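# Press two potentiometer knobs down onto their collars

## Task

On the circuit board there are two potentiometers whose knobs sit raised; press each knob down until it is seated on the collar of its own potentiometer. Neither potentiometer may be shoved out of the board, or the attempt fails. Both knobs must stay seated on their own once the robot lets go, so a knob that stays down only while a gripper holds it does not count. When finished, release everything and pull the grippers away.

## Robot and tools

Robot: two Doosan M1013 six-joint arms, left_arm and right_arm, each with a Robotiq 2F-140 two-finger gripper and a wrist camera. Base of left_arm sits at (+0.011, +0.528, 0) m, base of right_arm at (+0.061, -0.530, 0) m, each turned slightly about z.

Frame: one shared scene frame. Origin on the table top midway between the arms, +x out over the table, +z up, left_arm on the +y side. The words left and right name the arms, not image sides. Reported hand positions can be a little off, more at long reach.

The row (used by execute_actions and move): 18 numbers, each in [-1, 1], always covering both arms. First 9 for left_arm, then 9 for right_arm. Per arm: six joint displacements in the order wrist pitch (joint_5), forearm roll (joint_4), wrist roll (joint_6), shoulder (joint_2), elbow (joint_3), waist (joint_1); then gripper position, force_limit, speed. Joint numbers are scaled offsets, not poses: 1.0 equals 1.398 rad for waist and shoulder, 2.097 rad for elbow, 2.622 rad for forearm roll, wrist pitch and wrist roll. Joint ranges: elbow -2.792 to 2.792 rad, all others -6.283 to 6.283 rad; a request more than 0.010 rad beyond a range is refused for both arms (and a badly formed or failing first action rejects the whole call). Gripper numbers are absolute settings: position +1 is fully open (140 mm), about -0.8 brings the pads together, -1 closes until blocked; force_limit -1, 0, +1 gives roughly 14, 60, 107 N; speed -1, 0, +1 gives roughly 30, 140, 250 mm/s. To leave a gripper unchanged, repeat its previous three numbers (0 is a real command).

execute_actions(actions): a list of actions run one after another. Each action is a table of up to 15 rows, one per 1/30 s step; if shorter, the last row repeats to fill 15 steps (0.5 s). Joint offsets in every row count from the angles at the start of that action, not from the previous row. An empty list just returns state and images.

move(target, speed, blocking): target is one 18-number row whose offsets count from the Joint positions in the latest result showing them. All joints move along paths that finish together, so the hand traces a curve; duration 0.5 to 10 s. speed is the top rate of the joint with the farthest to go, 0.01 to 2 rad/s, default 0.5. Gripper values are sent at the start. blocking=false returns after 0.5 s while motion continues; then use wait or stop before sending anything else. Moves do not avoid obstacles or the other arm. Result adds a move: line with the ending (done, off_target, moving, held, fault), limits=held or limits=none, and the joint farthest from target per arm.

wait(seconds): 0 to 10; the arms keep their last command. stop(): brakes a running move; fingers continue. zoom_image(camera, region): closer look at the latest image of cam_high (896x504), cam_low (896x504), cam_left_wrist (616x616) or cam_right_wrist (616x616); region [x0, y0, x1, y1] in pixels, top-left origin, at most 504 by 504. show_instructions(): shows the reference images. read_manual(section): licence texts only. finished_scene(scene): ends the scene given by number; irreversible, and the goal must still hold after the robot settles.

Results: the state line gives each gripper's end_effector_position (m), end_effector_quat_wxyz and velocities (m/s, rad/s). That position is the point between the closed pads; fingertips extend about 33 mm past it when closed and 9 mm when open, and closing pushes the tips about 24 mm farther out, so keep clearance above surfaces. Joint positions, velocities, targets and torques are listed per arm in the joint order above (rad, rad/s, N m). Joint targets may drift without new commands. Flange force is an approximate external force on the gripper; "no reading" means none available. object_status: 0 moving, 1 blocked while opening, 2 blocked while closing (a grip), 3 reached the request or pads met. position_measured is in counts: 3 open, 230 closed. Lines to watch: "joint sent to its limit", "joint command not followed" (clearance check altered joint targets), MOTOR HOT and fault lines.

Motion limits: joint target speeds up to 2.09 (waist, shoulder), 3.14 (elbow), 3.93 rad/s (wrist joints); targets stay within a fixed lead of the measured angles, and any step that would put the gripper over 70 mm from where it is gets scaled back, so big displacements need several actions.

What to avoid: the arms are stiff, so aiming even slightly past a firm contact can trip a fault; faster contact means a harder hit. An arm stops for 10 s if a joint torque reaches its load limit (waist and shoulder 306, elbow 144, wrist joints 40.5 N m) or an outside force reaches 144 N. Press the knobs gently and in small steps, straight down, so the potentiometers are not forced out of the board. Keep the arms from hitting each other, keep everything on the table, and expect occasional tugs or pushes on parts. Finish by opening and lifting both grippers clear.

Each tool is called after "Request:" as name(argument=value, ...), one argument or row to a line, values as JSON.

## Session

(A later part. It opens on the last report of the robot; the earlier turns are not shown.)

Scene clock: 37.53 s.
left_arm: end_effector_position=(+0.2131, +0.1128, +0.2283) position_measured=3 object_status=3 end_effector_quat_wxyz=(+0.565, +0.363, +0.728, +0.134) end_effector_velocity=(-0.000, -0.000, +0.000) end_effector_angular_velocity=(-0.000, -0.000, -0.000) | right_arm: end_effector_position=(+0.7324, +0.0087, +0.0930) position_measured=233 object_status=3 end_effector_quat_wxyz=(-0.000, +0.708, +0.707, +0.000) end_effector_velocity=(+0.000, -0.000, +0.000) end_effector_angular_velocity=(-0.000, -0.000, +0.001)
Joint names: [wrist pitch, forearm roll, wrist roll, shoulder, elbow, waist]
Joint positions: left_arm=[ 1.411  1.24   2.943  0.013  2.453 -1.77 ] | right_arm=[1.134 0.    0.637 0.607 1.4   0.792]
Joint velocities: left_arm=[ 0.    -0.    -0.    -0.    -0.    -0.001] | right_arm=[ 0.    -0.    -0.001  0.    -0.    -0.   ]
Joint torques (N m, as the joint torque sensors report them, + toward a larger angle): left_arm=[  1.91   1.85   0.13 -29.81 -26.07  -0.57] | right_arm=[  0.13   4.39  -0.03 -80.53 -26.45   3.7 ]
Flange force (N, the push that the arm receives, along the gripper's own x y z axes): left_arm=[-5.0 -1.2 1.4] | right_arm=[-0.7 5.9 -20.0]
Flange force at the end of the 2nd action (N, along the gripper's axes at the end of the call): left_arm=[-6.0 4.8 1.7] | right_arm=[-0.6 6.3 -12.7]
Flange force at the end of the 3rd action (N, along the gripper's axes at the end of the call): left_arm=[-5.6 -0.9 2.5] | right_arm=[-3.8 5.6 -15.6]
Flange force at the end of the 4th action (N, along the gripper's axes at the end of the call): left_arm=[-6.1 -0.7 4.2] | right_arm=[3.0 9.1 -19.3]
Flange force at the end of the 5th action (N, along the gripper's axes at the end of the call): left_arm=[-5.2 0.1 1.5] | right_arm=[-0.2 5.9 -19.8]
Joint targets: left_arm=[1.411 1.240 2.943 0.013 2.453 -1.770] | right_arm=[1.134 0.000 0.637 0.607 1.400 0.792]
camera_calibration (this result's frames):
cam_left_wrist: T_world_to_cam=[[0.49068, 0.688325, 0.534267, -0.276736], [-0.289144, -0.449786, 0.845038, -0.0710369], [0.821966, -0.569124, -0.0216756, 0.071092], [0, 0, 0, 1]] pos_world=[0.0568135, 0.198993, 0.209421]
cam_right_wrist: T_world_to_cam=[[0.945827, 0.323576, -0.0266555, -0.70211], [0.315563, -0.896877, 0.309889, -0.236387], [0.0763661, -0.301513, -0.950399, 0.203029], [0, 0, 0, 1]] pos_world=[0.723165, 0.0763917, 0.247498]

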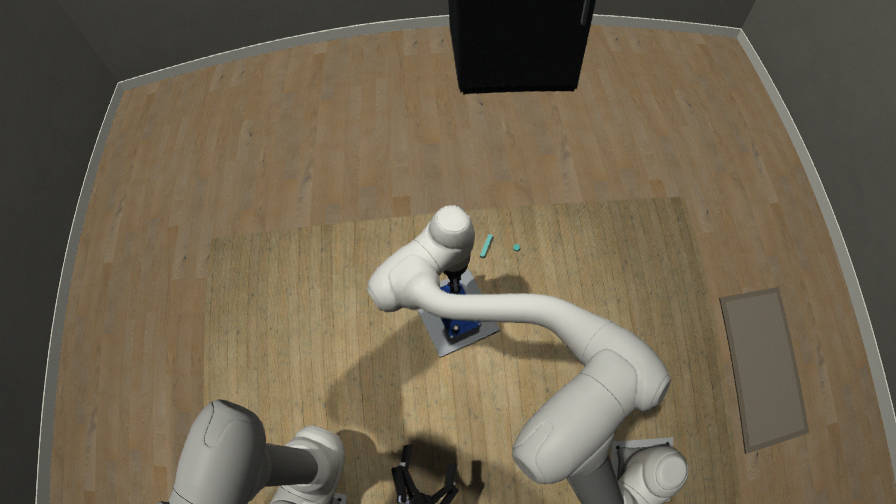

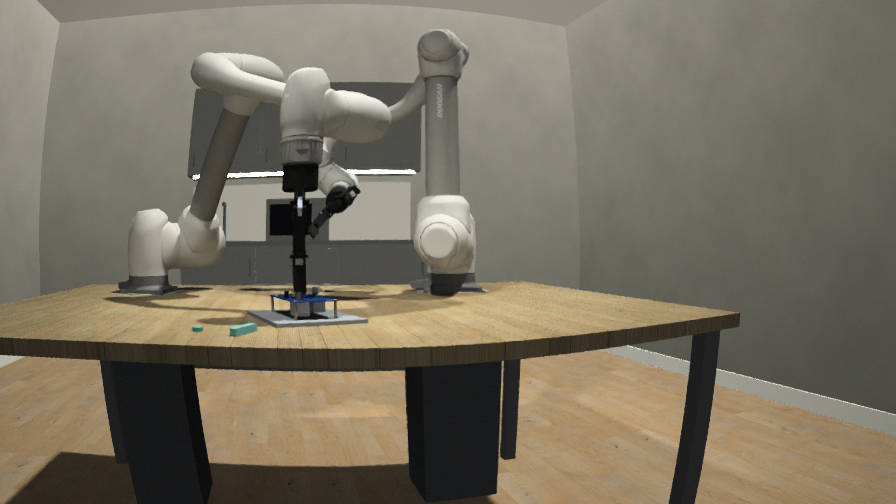

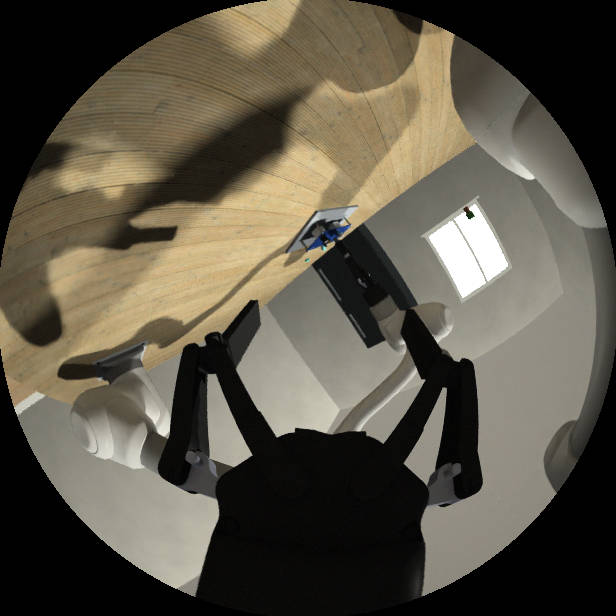

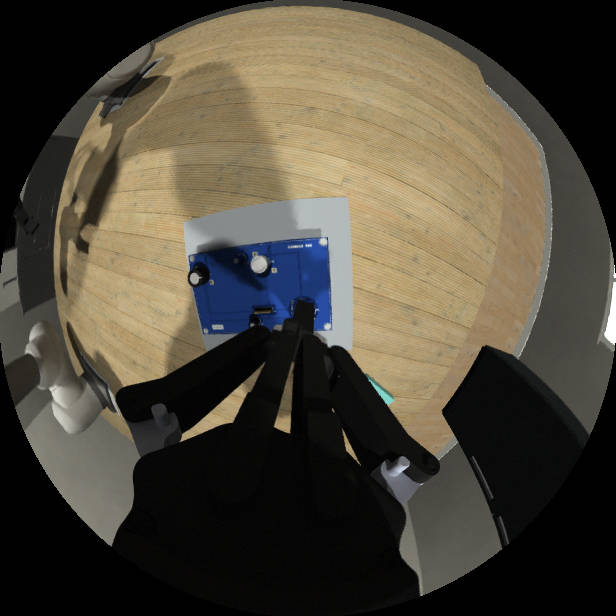

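Request:
execute_actions(
  actions=[
    [[0,0,0,0,0,0,1,0,0,-0.00029,0,0,0.000228,0.000209,0,-1,0,0.5]],
    [[0,0,0,0,0,0,1,0,0,-0.00029,0,0,0.000228,0.000209,0,-1,0,0.5]],
    [[0,0,0,0,0,0,1,0,0,0,0,0,0,0,0,-1,0,0.5]],
  ],
)

Scene clock: 39.57 s.
left_arm: end_effector_position=(+0.2131, +0.1128, +0.2283) position_measured=3 object_status=3 end_effector_quat_wxyz=(+0.565, +0.363, +0.728, +0.134) end_effector_velocity=(+0.000, +0.000, +0.000) end_effector_angular_velocity=(+0.001, -0.001, +0.001) | right_arm: end_effector_position=(+0.7324, +0.0087, +0.0920) position_measured=233 object_status=3 end_effector_quat_wxyz=(-0.000, +0.708, +0.707, +0.000) end_effector_velocity=(+0.000, -0.001, -0.000) end_effector_angular_velocity=(-0.002, -0.000, +0.001)
Joint names: [wrist pitch, forearm roll, wrist roll, shoulder, elbow, waist]
Joint positions: left_arm=[ 1.411  1.24   2.943  0.013  2.453 -1.77 ] | right_arm=[1.133 0.    0.637 0.608 1.401 0.792]
Joint velocities: left_arm=[ 0.001 -0.     0.    -0.     0.     0.   ] | right_arm=[ 0.001 -0.002 -0.     0.     0.     0.   ]
Joint torques (N m, as the joint torque sensors report them, + toward a larger angle): left_arm=[  1.92   2.09   0.1  -28.95 -25.84  -0.51] | right_arm=[  0.96   4.05   0.14 -79.31 -25.46   3.54]
Flange force (N, the push that the arm receives, along the gripper's own x y z axes): left_arm=[-5.8 0.8 0.3] | right_arm=[-1.0 5.6 -20.4]
Flange force at the end of the 1st action (N, along the gripper's axes at the end of the call): left_arm=[-6.0 2.3 1.0] | right_arm=[0.5 6.4 -18.9]
Flange force at the end of the 2nd action (N, along the gripper's axes at the end of the call): left_arm=[-5.4 -1.8 1.7] | right_arm=[0.7 6.6 -20.2]
Joint targets: left_arm=[1.411 1.240 2.943 0.013 2.453 -1.770] | right_arm=[1.133 0.000 0.637 0.608 1.401 0.792]
camera_calibration (this result's frames):
cam_left_wrist: T_world_to_cam=[[0.49068, 0.688325, 0.534267, -0.276736], [-0.289144, -0.449786, 0.845038, -0.0710369], [0.821966, -0.569124, -0.0216757, 0.0710921], [0, 0, 0, 1]] pos_world=[0.0568135, 0.198993, 0.209421]
cam_right_wrist: T_world_to_cam=[[0.945827, 0.323576, -0.0266465, -0.702108], [0.315561, -0.896879, 0.309887, -0.236088], [0.0763735, -0.301508, -0.9504, 0.202082], [0, 0, 0, 1]] pos_world=[0.723139, 0.076373, 0.246511]

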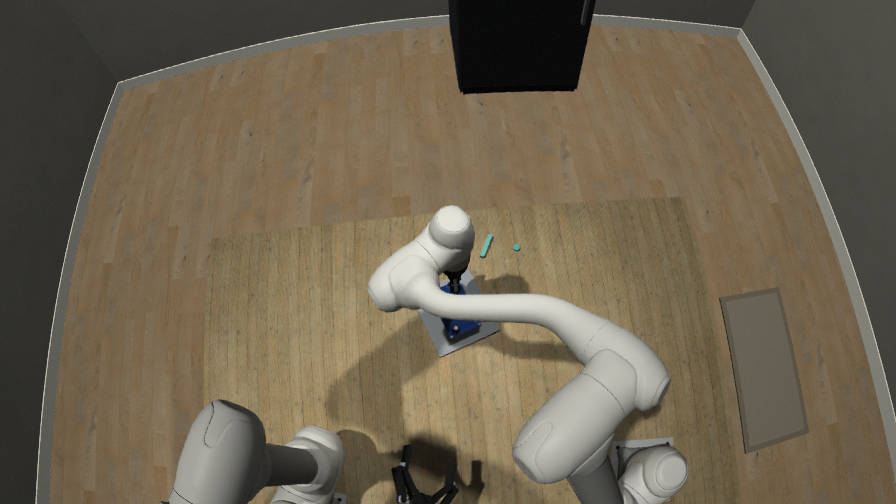

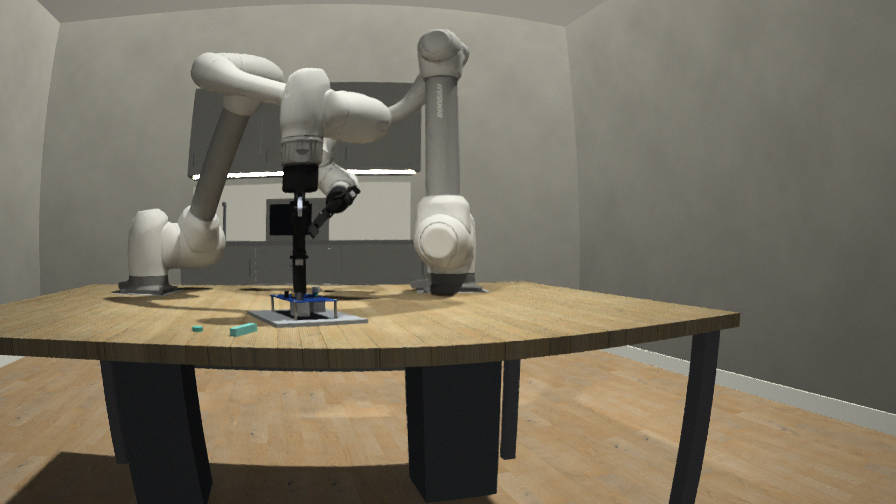

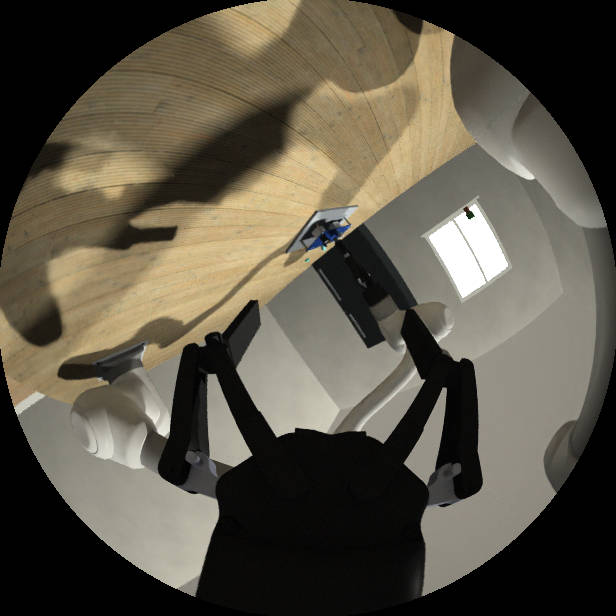

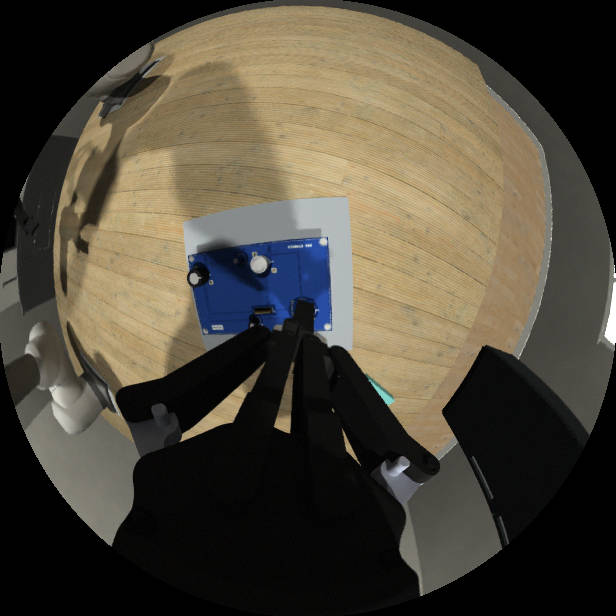

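Request:
execute_actions(
  actions=[
    [[0,0,0,0,0,0,1,0,0,-0.00015,0,0,0.000114,0.000105,0,-1,0,0.5]],
    [[0,0,0,0,0,0,1,0,0,-0.00015,0,0,0.000114,0.000105,0,-1,0,0.5]],
    [[0,0,0,0,0,0,1,0,0,0,0,0,0,0,0,-1,0,0.5]],
  ],
)

Scene clock: 41.17 s.
left_arm: end_effector_position=(+0.2131, +0.1128, +0.2283) position_measured=3 object_status=3 end_effector_quat_wxyz=(+0.565, +0.363, +0.728, +0.134) end_effector_velocity=(-0.000, -0.000, +0.001) end_effector_angular_velocity=(-0.002, -0.001, +0.001) | right_arm: end_effector_position=(+0.7324, +0.0087, +0.0916) position_measured=233 object_status=3 end_effector_quat_wxyz=(-0.000, +0.708, +0.707, +0.000) end_effector_velocity=(+0.001, +0.000, +0.001) end_effector_angular_velocity=(+0.001, -0.002, +0.001)
Joint names: [wrist pitch, forearm roll, wrist roll, shoulder, elbow, waist]
Joint positions: left_arm=[ 1.411  1.24   2.943  0.013  2.453 -1.77 ] | right_arm=[1.132 0.    0.637 0.608 1.401 0.792]
Joint velocities: left_arm=[ 0.002  0.    -0.    -0.001 -0.001 -0.   ] | right_arm=[-0.    -0.    -0.001 -0.    -0.001  0.   ]
Joint torques (N m, as the joint torque sensors report them, + toward a larger angle): left_arm=[  1.79   1.84   0.11 -29.11 -26.03  -1.53] | right_arm=[  0.94   3.95   0.08 -80.12 -24.73   4.26]
Flange force (N, the push that the arm receives, along the gripper's own x y z axes): left_arm=[-6.7 0.9 3.2] | right_arm=[0.4 8.5 -20.8]
Flange force at the end of the 1st action (N, along the gripper's axes at the end of the call): left_arm=[-5.7 -0.9 0.8] | right_arm=[1.0 10.3 -19.6]
Flange force at the end of the 2nd action (N, along the gripper's axes at the end of the call): left_arm=[-6.2 2.4 1.5] | right_arm=[4.4 9.2 -20.2]
Joint targets: left_arm=[1.411 1.240 2.943 0.013 2.453 -1.770] | right_arm=[1.132 0.000 0.637 0.608 1.401 0.792]
camera_calibration (this result's frames):
cam_left_wrist: T_world_to_cam=[[0.49068, 0.688325, 0.534267, -0.276736], [-0.289144, -0.449786, 0.845038, -0.0710369], [0.821967, -0.569123, -0.0216757, 0.071092], [0, 0, 0, 1]] pos_world=[0.0568135, 0.198993, 0.209421]
cam_right_wrist: T_world_to_cam=[[0.945828, 0.323577, -0.0266139, -0.702119], [0.315552, -0.896885, 0.309877, -0.23593], [0.0763995, -0.301489, -0.950404, 0.201595], [0, 0, 0, 1]] pos_world=[0.72313, 0.0763658, 0.24602]

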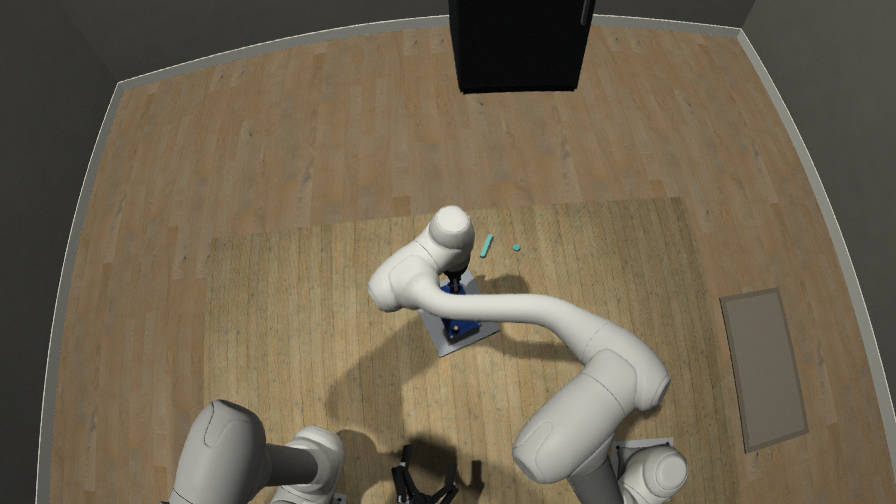

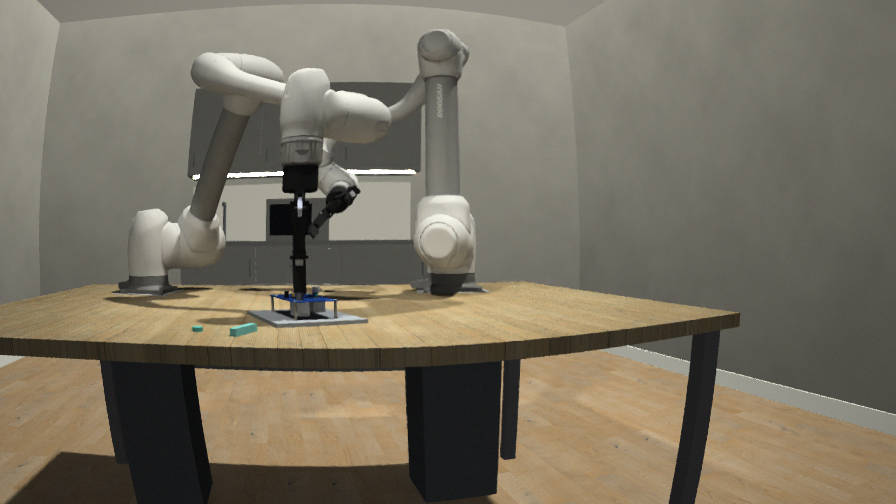

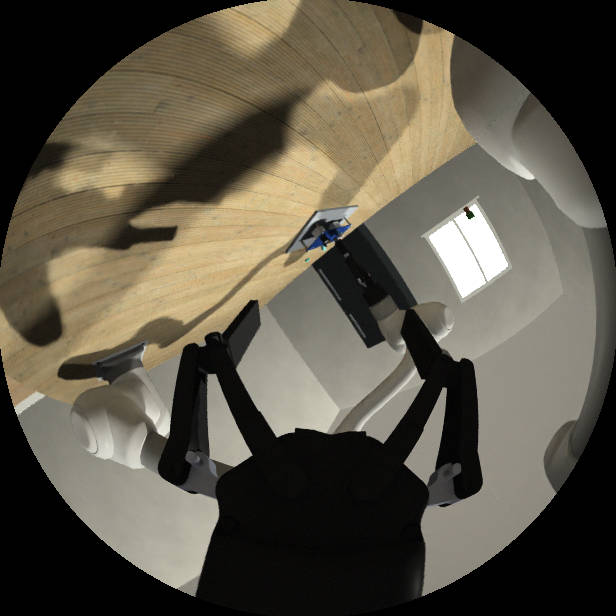

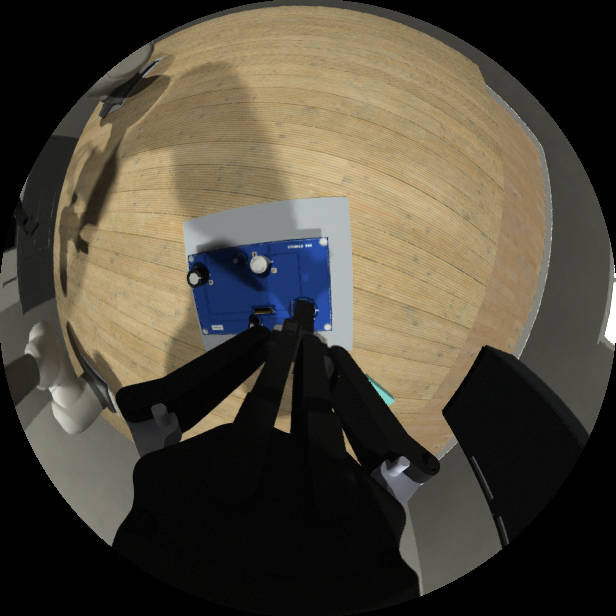

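Request:
execute_actions(
  actions=[
    [[0,0,0,0,0,0,1,0,0,0.0058,0,0,-0.00456,-0.00418,0,-1,0,0.5]],
  ],
)

Request:
zoom_image(
  camera="cam_low",
  region=[285, 280, 315, 303],
)

Scene clock: 41.87 s.
left_arm: end_effector_position=(+0.2131, +0.1128, +0.2283) position_measured=3 object_status=3 end_effector_quat_wxyz=(+0.565, +0.363, +0.728, +0.134) end_effector_velocity=(+0.000, +0.000, -0.000) end_effector_angular_velocity=(+0.000, +0.000, +0.000) | right_arm: end_effector_position=(+0.7326, +0.0088, +0.1014) position_measured=233 object_status=3 end_effector_quat_wxyz=(-0.000, +0.708, +0.707, +0.000) end_effector_velocity=(+0.001, +0.000, +0.001) end_effector_angular_velocity=(+0.001, -0.002, +0.001)
Joint names: [wrist pitch, forearm roll, wrist roll, shoulder, elbow, waist]
Joint positions: left_arm=[ 1.411  1.24   2.943  0.013  2.453 -1.77 ] | right_arm=[1.147 0.    0.637 0.602 1.393 0.792]
Joint velocities: left_arm=[-0.  0.  0.  0.  0.  0.] | right_arm=[-0.    -0.    -0.001 -0.001 -0.001 -0.   ]
Joint torques (N m, as the joint torque sensors report them, + toward a larger angle): left_arm=[  1.85   2.06  -0.09 -29.29 -26.18  -0.93] | right_arm=[   0.06    4.16    0.23 -100.27  -37.78    2.48]
Flange force (N, the push that the arm receives, along the gripper's own x y z axes): left_arm=[-5.9 0.7 1.7] | right_arm=[1.2 6.5 2.5]
Joint targets: left_arm=[1.411 1.240 2.943 0.013 2.453 -1.770] | right_arm=[1.147 0.000 0.637 0.601 1.393 0.792]
camera_calibration (this result's frames):
cam_left_wrist: T_world_to_cam=[[0.49068, 0.688325, 0.534267, -0.276736], [-0.289144, -0.449786, 0.845038, -0.071037], [0.821966, -0.569124, -0.0216756, 0.071092], [0, 0, 0, 1]] pos_world=[0.0568135, 0.198993, 0.209421]
cam_right_wrist: T_world_to_cam=[[0.945822, 0.323579, -0.0267823, -0.702057], [0.315601, -0.896848, 0.309934, -0.238951], [0.0762687, -0.301595, -0.950381, 0.211043], [0, 0, 0, 1]] pos_world=[0.723338, 0.0765182, 0.255828]

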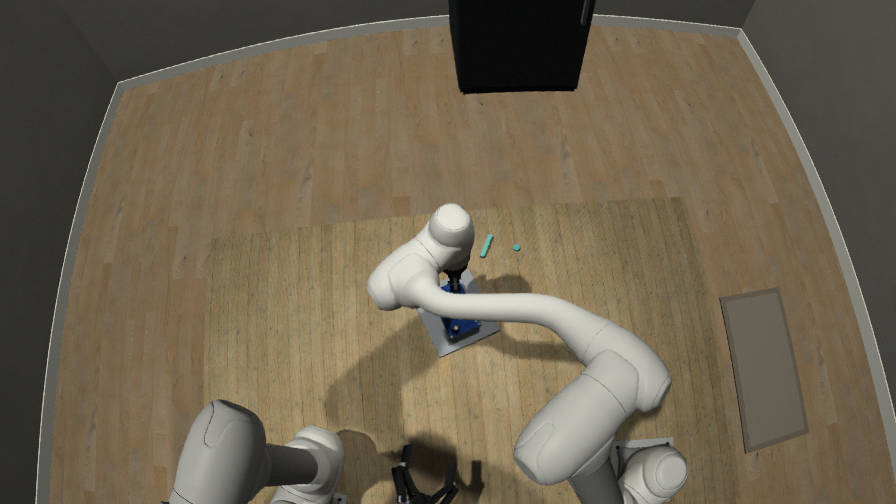

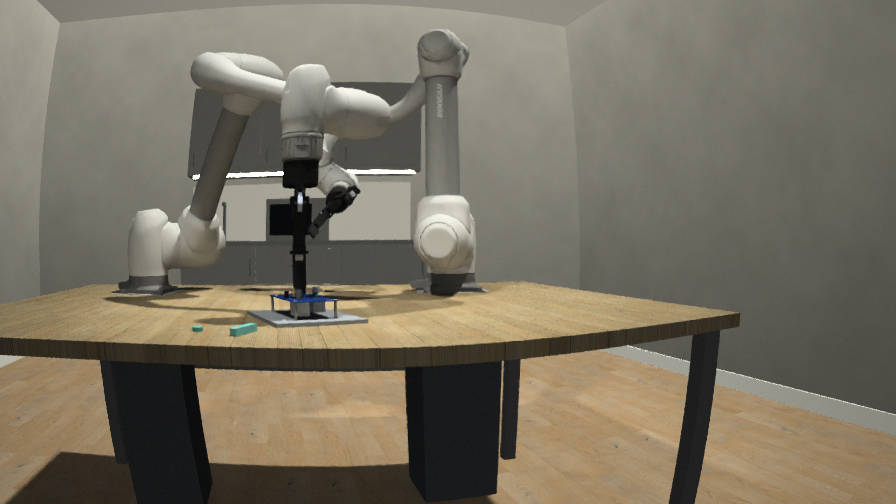

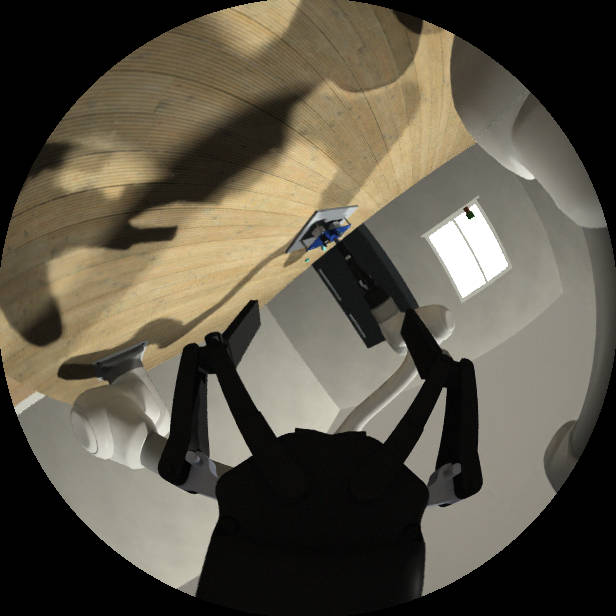

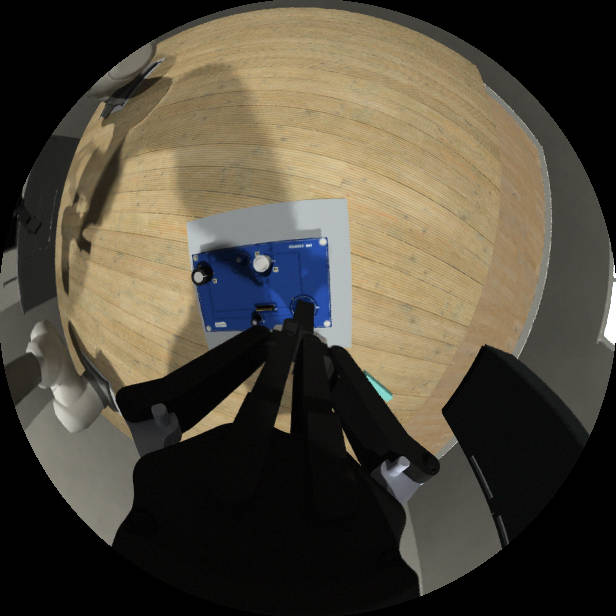

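Region (285, 280, 315, 303) of cam_low's 896x504 image, scaled by 16.800, with more detail than that image has; it fills the top 386 rows of this view, and the rest is white.

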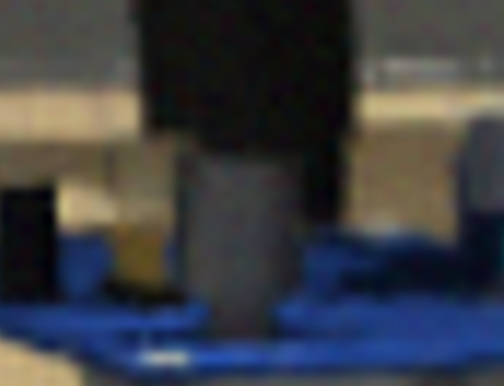

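Request:
zoom_image(
  camera="cam_low",
  region=[292, 290, 308, 302],
)

Region (292, 290, 308, 302) of cam_low's 896x504 image, scaled by 31.500, with more detail than that image has; it fills the top 378 rows of this view, and the rest is white.

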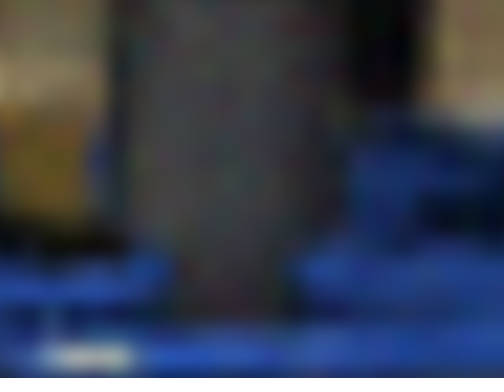

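Request:
execute_actions(
  actions=[
    [[0,0,0,0,0,0,1,0,0,0.0015,0,0,-0.0012,-0.0011,0,-1,0,0.5],[0,0,0,0,0,0,1,0,0,0.003,0,0,-0.0024,-0.0022,0,-1,0,0.5],[0,0,0,0,0,0,1,0,0,0.003,0,0,-0.0024,-0.0022,0,-1,0,0.5],[0,0,0,0,0,0,1,0,0,-0.00035,0,0.02727,-0.02313,0.01585,0.05182,-1,0,0.5]],
  ],
)

Request:
zoom_image(
  camera="cam_low",
  region=[275, 265, 345, 310],
)

Request:
zoom_image(
  camera="cam_right_wrist",
  region=[250, 250, 370, 350],
)

Scene clock: 43.50 s.
left_arm: end_effector_position=(+0.2131, +0.1128, +0.2283) position_measured=3 object_status=3 end_effector_quat_wxyz=(+0.565, +0.363, +0.728, +0.134) end_effector_velocity=(-0.000, -0.001, +0.001) end_effector_angular_velocity=(-0.002, -0.000, +0.001) | right_arm: end_effector_position=(+0.6798, +0.0446, +0.1119) position_measured=233 object_status=3 end_effector_quat_wxyz=(-0.000, +0.707, +0.707, +0.000) end_effector_velocity=(-0.009, +0.005, +0.001) end_effector_angular_velocity=(-0.001, +0.001, -0.001)
Joint names: [wrist pitch, forearm roll, wrist roll, shoulder, elbow, waist]
Joint positions: left_arm=[ 1.411  1.24   2.943  0.013  2.453 -1.77 ] | right_arm=[1.146 0.    0.707 0.57  1.425 0.864]
Joint velocities: left_arm=[ 0.001 -0.    -0.     0.    -0.002 -0.   ] | right_arm=[-0.     0.     0.012 -0.005  0.007  0.012]
Joint torques (N m, as the joint torque sensors report them, + toward a larger angle): left_arm=[  1.98   1.94   0.   -28.74 -26.15   0.29] | right_arm=[  0.07   4.19  -0.18 -95.03 -37.94   3.36]
Flange force (N, the push that the arm receives, along the gripper's own x y z axes): left_arm=[-5.1 1.1 -1.5] | right_arm=[-2.1 5.3 1.2]
Joint targets: left_arm=[1.411 1.240 2.943 0.013 2.453 -1.770] | right_arm=[1.146 0.000 0.708 0.569 1.426 0.865]
camera_calibration (this result's frames):
cam_left_wrist: T_world_to_cam=[[0.49068, 0.688325, 0.534267, -0.276736], [-0.289144, -0.449786, 0.845038, -0.0710369], [0.821966, -0.569124, -0.0216757, 0.0710921], [0, 0, 0, 1]] pos_world=[0.0568135, 0.198993, 0.209421]
cam_right_wrist: T_world_to_cam=[[0.945516, 0.324474, -0.0267516, -0.663258], [0.316442, -0.896559, 0.309914, -0.194071], [0.0765748, -0.301494, -0.950388, 0.23564], [0, 0, 0, 1]] pos_world=[0.670489, 0.112258, 0.266351]

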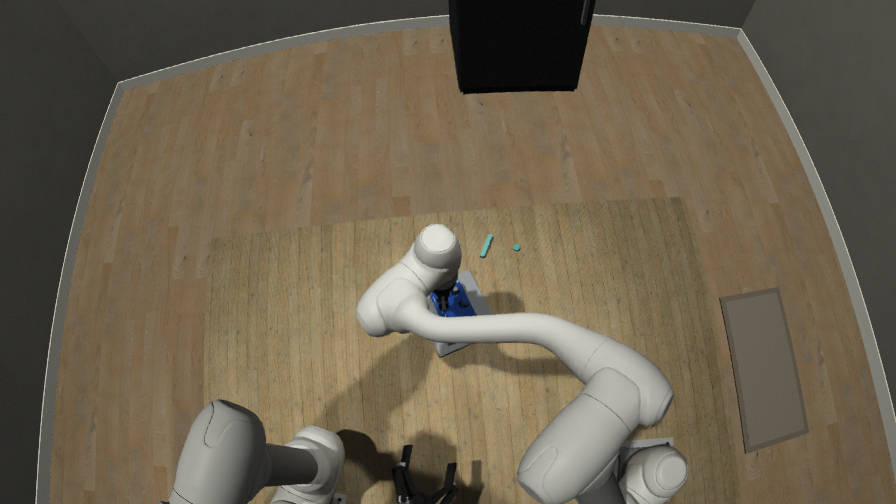

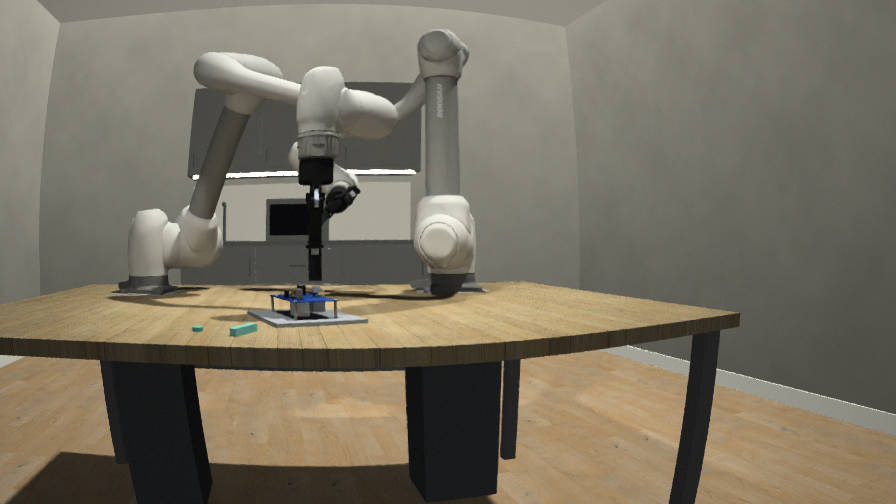

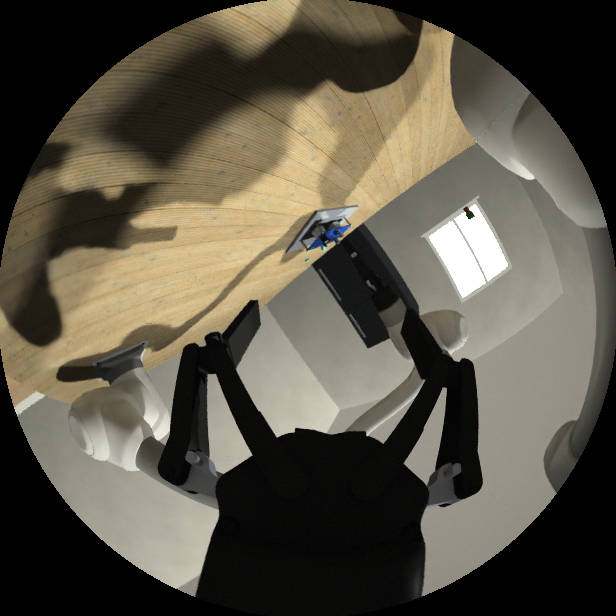

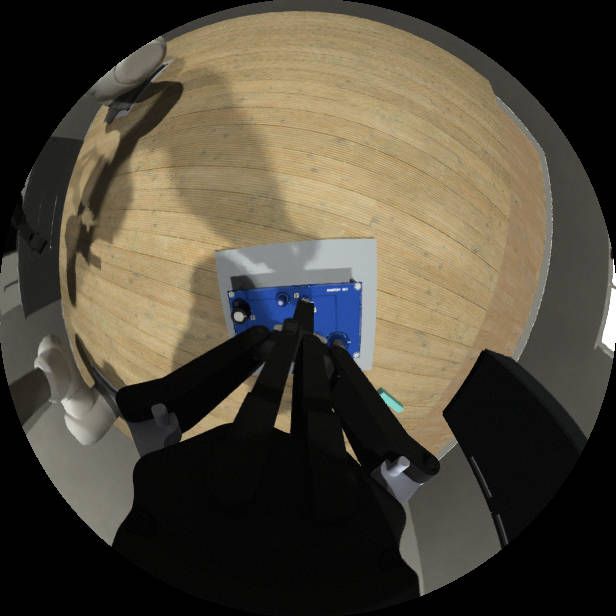

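Region (275, 265, 345, 310) of cam_low's 896x504 image, scaled by 7.200, with more detail than that image has; it fills the top 324 rows of this view, and the rest is white.

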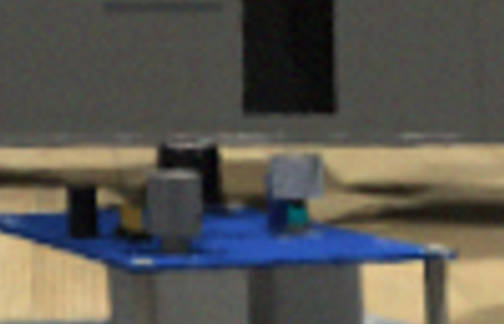

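Region (250, 250, 370, 350) of cam_right_wrist's 616x616 image, scaled by 4.200, with more detail than that image has.

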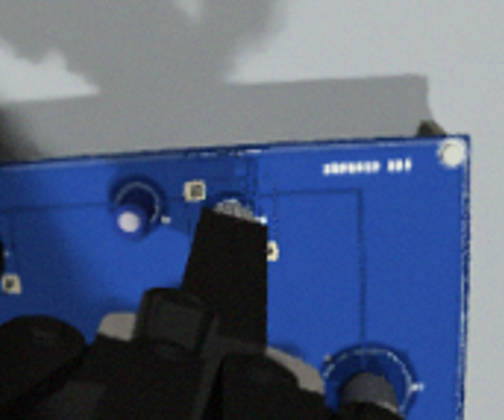

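Request:
execute_actions(
  actions=[
    [[0,0,0,0,0,0,1,0,0,-0.0067,0,0,0.0055,0.00467,0.0008,-1,0,0.5]],
    [[0,0,0,0,0,0,1,0,0,-0.000581,0,0,0.00048,0.000406,0,-1,0,0.5]],
    [[0,0,0,0,0,0,1,0,0,-0.000581,0,0,0.00048,0.000406,0,-1,0,0.5]],
    [[0,0,0,0,0,0,1,0,0,-0.000581,0,0,0.00048,0.000406,0,-1,0,0.5]],
    [[0,0,0,0,0,0,1,0,0,-0.000581,0,0,0.00048,0.000406,0,-1,0,0.5]],
  ],
)

Request:
zoom_image(
  camera="cam_low",
  region=[300, 278, 332, 302],
)

Scene clock: 46.63 s.
left_arm: end_effector_position=(+0.2131, +0.1128, +0.2283) position_measured=3 object_status=3 end_effector_quat_wxyz=(+0.565, +0.363, +0.728, +0.134) end_effector_velocity=(+0.000, -0.000, +0.000) end_effector_angular_velocity=(-0.001, -0.000, +0.001) | right_arm: end_effector_position=(+0.6791, +0.0452, +0.0966) position_measured=233 object_status=3 end_effector_quat_wxyz=(-0.000, +0.707, +0.707, +0.000) end_effector_velocity=(-0.000, -0.000, -0.000) end_effector_angular_velocity=(+0.000, -0.000, -0.001)
Joint names: [wrist pitch, forearm roll, wrist roll, shoulder, elbow, waist]
Joint positions: left_arm=[ 1.411  1.24   2.943  0.013  2.453 -1.77 ] | right_arm=[1.123 0.    0.707 0.58  1.439 0.865]
Joint velocities: left_arm=[ 0.001 -0.     0.     0.    -0.001  0.   ] | right_arm=[-0.    -0.     0.001 -0.     0.     0.   ]
Joint torques (N m, as the joint torque sensors report them, + toward a larger angle): left_arm=[  1.72   2.14  -0.05 -28.77 -26.57  -1.02] | right_arm=[ -0.46   4.18   0.15 -91.38 -34.83   3.43]
Flange force (N, the push that the arm receives, along the gripper's own x y z axes): left_arm=[-5.7 2.1 1.2] | right_arm=[-1.2 4.9 -4.9]
Flange force at the end of the 1st action (N, along the gripper's axes at the end of the call): left_arm=[-5.7 -0.4 2.0] | right_arm=[2.1 5.2 4.0]
Flange force at the end of the 2nd action (N, along the gripper's axes at the end of the call): left_arm=[-4.9 0.7 -1.1] | right_arm=[1.1 8.8 2.1]
Flange force at the end of the 3rd action (N, along the gripper's axes at the end of the call): left_arm=[-5.4 0.7 2.3] | right_arm=[-3.0 6.2 -0.8]
Flange force at the end of the 4th action (N, along the gripper's axes at the end of the call): left_arm=[-5.6 1.1 2.5] | right_arm=[-0.3 5.0 -4.9]
Joint targets: left_arm=[1.411 1.240 2.943 0.013 2.453 -1.770] | right_arm=[1.123 0.000 0.707 0.580 1.439 0.865]
camera_calibration (this result's frames):
cam_left_wrist: T_world_to_cam=[[0.49068, 0.688325, 0.534267, -0.276735], [-0.289144, -0.449785, 0.845038, -0.071037], [0.821966, -0.569124, -0.0216759, 0.0710921], [0, 0, 0, 1]] pos_world=[0.0568134, 0.198993, 0.209421]
cam_right_wrist: T_world_to_cam=[[0.94516, 0.325523, -0.0266023, -0.662989], [0.317395, -0.89624, 0.309861, -0.189198], [0.0770247, -0.301312, -0.95041, 0.221008], [0, 0, 0, 1]] pos_world=[0.669658, 0.112843, 0.251036]

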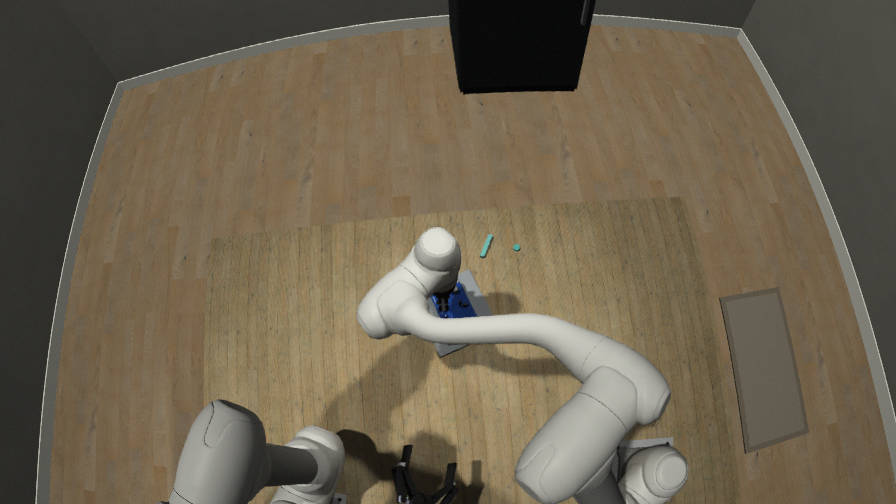

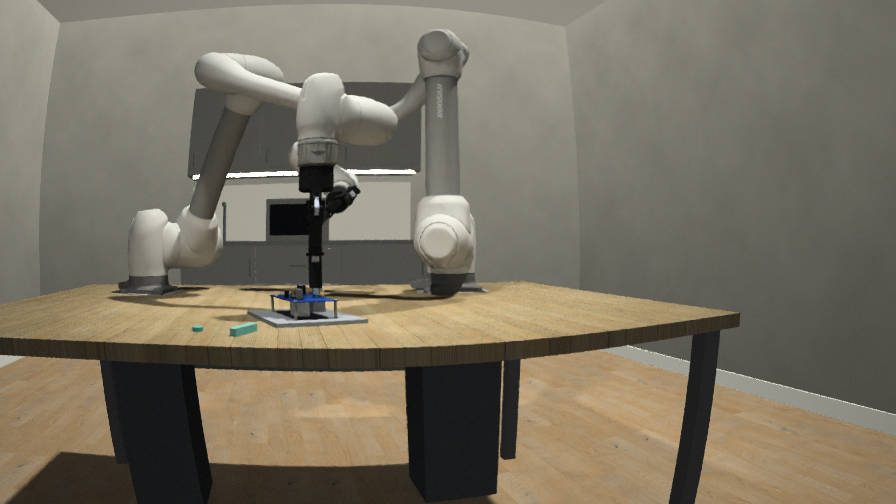

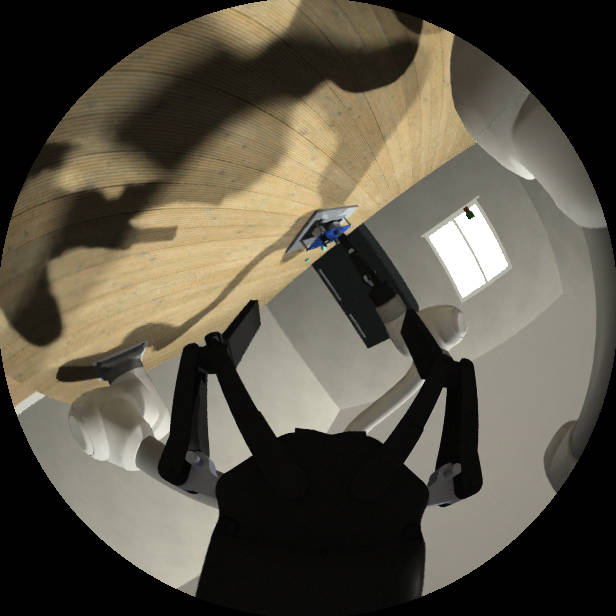

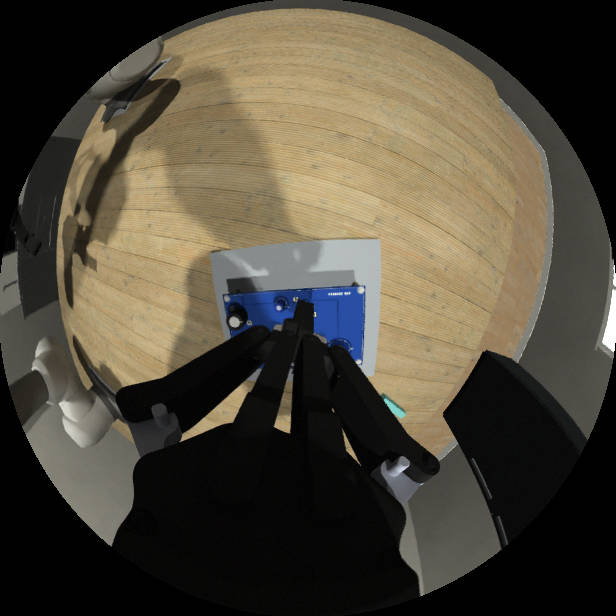

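Region (300, 278, 332, 302) of cam_low's 896x504 image, scaled by 15.750, with more detail than that image has; it fills the top 378 rows of this view, and the rest is white.

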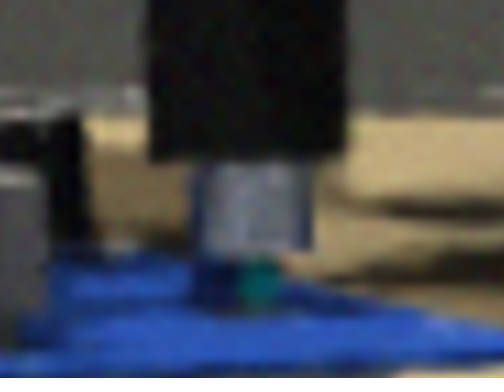

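Request:
execute_actions(
  actions=[
    [[0,0,0,0,0,0,1,0,0,-0.000581,0,0,0.00048,0.000406,0,-1,0,0.5]],
    [[0,0,0,0,0,0,1,0,0,-0.000581,0,0,0.00048,0.000406,0,-1,0,0.5]],
    [[0,0,0,0,0,0,1,0,0,-0.000581,0,0,0.00048,0.000406,0,-1,0,0.5]],
  ],
)

Request:
zoom_image(
  camera="cam_low",
  region=[300, 278, 332, 302],
)

Scene clock: 48.30 s.
left_arm: end_effector_position=(+0.2131, +0.1128, +0.2283) position_measured=3 object_status=3 end_effector_quat_wxyz=(+0.565, +0.363, +0.728, +0.134) end_effector_velocity=(+0.001, +0.001, -0.000) end_effector_angular_velocity=(+0.001, -0.001, +0.001) | right_arm: end_effector_position=(+0.6790, +0.0452, +0.0936) position_measured=233 object_status=3 end_effector_quat_wxyz=(-0.000, +0.707, +0.707, +0.000) end_effector_velocity=(+0.000, -0.000, -0.000) end_effector_angular_velocity=(-0.000, -0.001, -0.000)
Joint names: [wrist pitch, forearm roll, wrist roll, shoulder, elbow, waist]
Joint positions: left_arm=[ 1.411  1.24   2.943  0.013  2.453 -1.77 ] | right_arm=[1.118 0.    0.707 0.582 1.441 0.865]
Joint velocities: left_arm=[ 0.    -0.     0.     0.001  0.001  0.001] | right_arm=[-0.001 -0.001  0.     0.     0.    -0.   ]
Joint torques (N m, as the joint torque sensors report them, + toward a larger angle): left_arm=[  1.84   1.91   0.03 -27.91 -25.97  -0.97] | right_arm=[ -0.05   3.78   0.03 -92.64 -33.33   3.22]
Flange force (N, the push that the arm receives, along the gripper's own x y z axes): left_arm=[-6.9 3.4 1.2] | right_arm=[2.3 8.2 -4.5]
Flange force at the end of the 1st action (N, along the gripper's axes at the end of the call): left_arm=[-7.8 1.8 3.7] | right_arm=[1.1 10.7 -4.5]
Flange force at the end of the 2nd action (N, along the gripper's axes at the end of the call): left_arm=[-5.2 0.0 1.4] | right_arm=[3.0 9.6 -3.3]
Joint targets: left_arm=[1.411 1.240 2.943 0.013 2.453 -1.770] | right_arm=[1.118 0.000 0.707 0.582 1.441 0.865]
camera_calibration (this result's frames):
cam_left_wrist: T_world_to_cam=[[0.49068, 0.688325, 0.534267, -0.276735], [-0.289144, -0.449786, 0.845038, -0.071037], [0.821966, -0.569123, -0.0216758, 0.0710921], [0, 0, 0, 1]] pos_world=[0.0568134, 0.198993, 0.209421]
cam_right_wrist: T_world_to_cam=[[0.94516, 0.325522, -0.0265935, -0.66301], [0.317393, -0.896242, 0.309858, -0.188298], [0.0770314, -0.301306, -0.950411, 0.218174], [0, 0, 0, 1]] pos_world=[0.669609, 0.112801, 0.248069]

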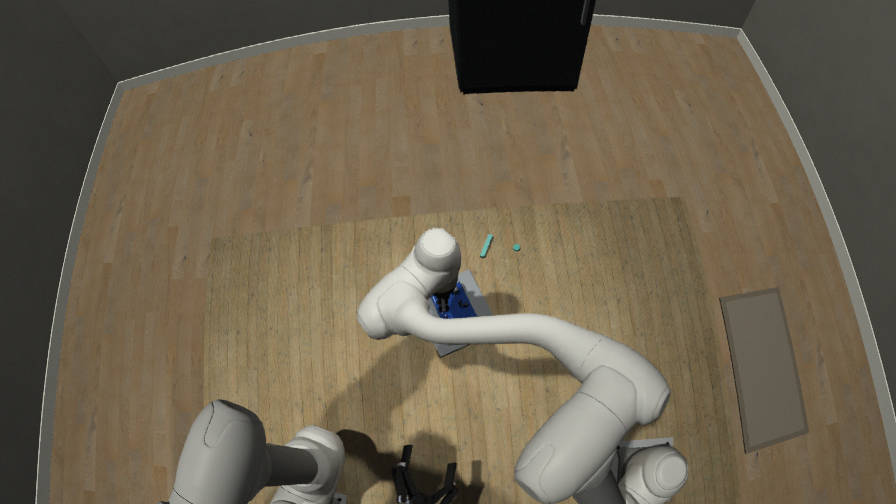

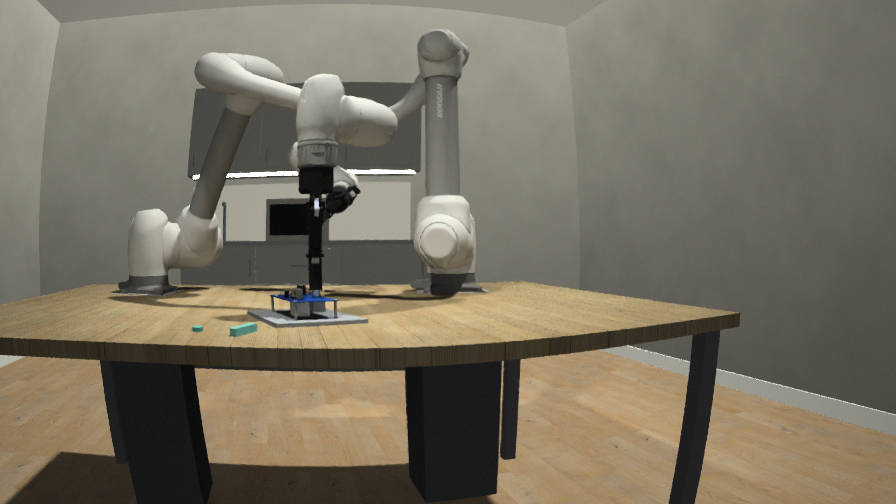

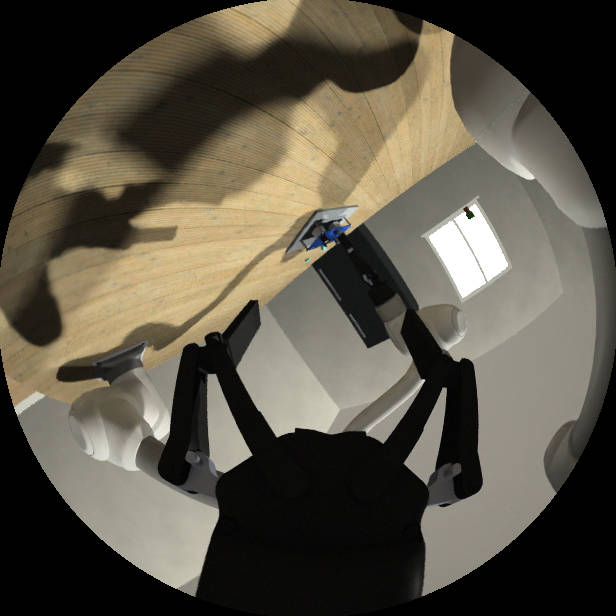

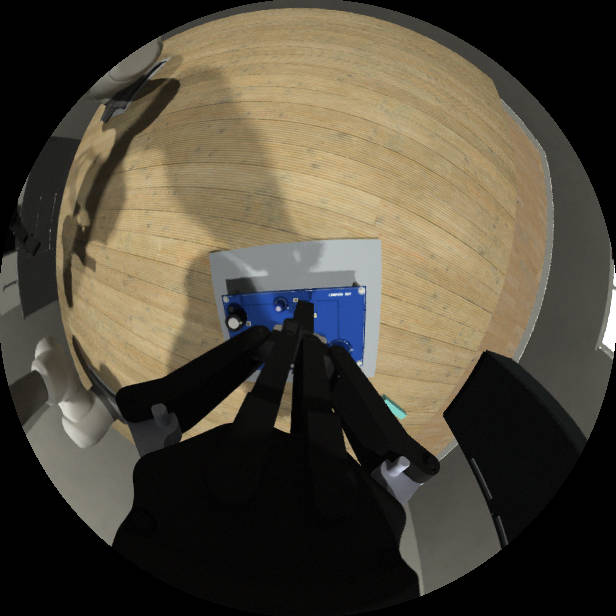

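Region (300, 278, 332, 302) of cam_low's 896x504 image, scaled by 15.750, with more detail than that image has; it fills the top 378 rows of this view, and the rest is white.

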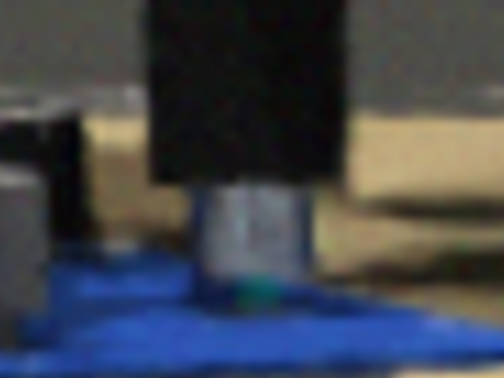

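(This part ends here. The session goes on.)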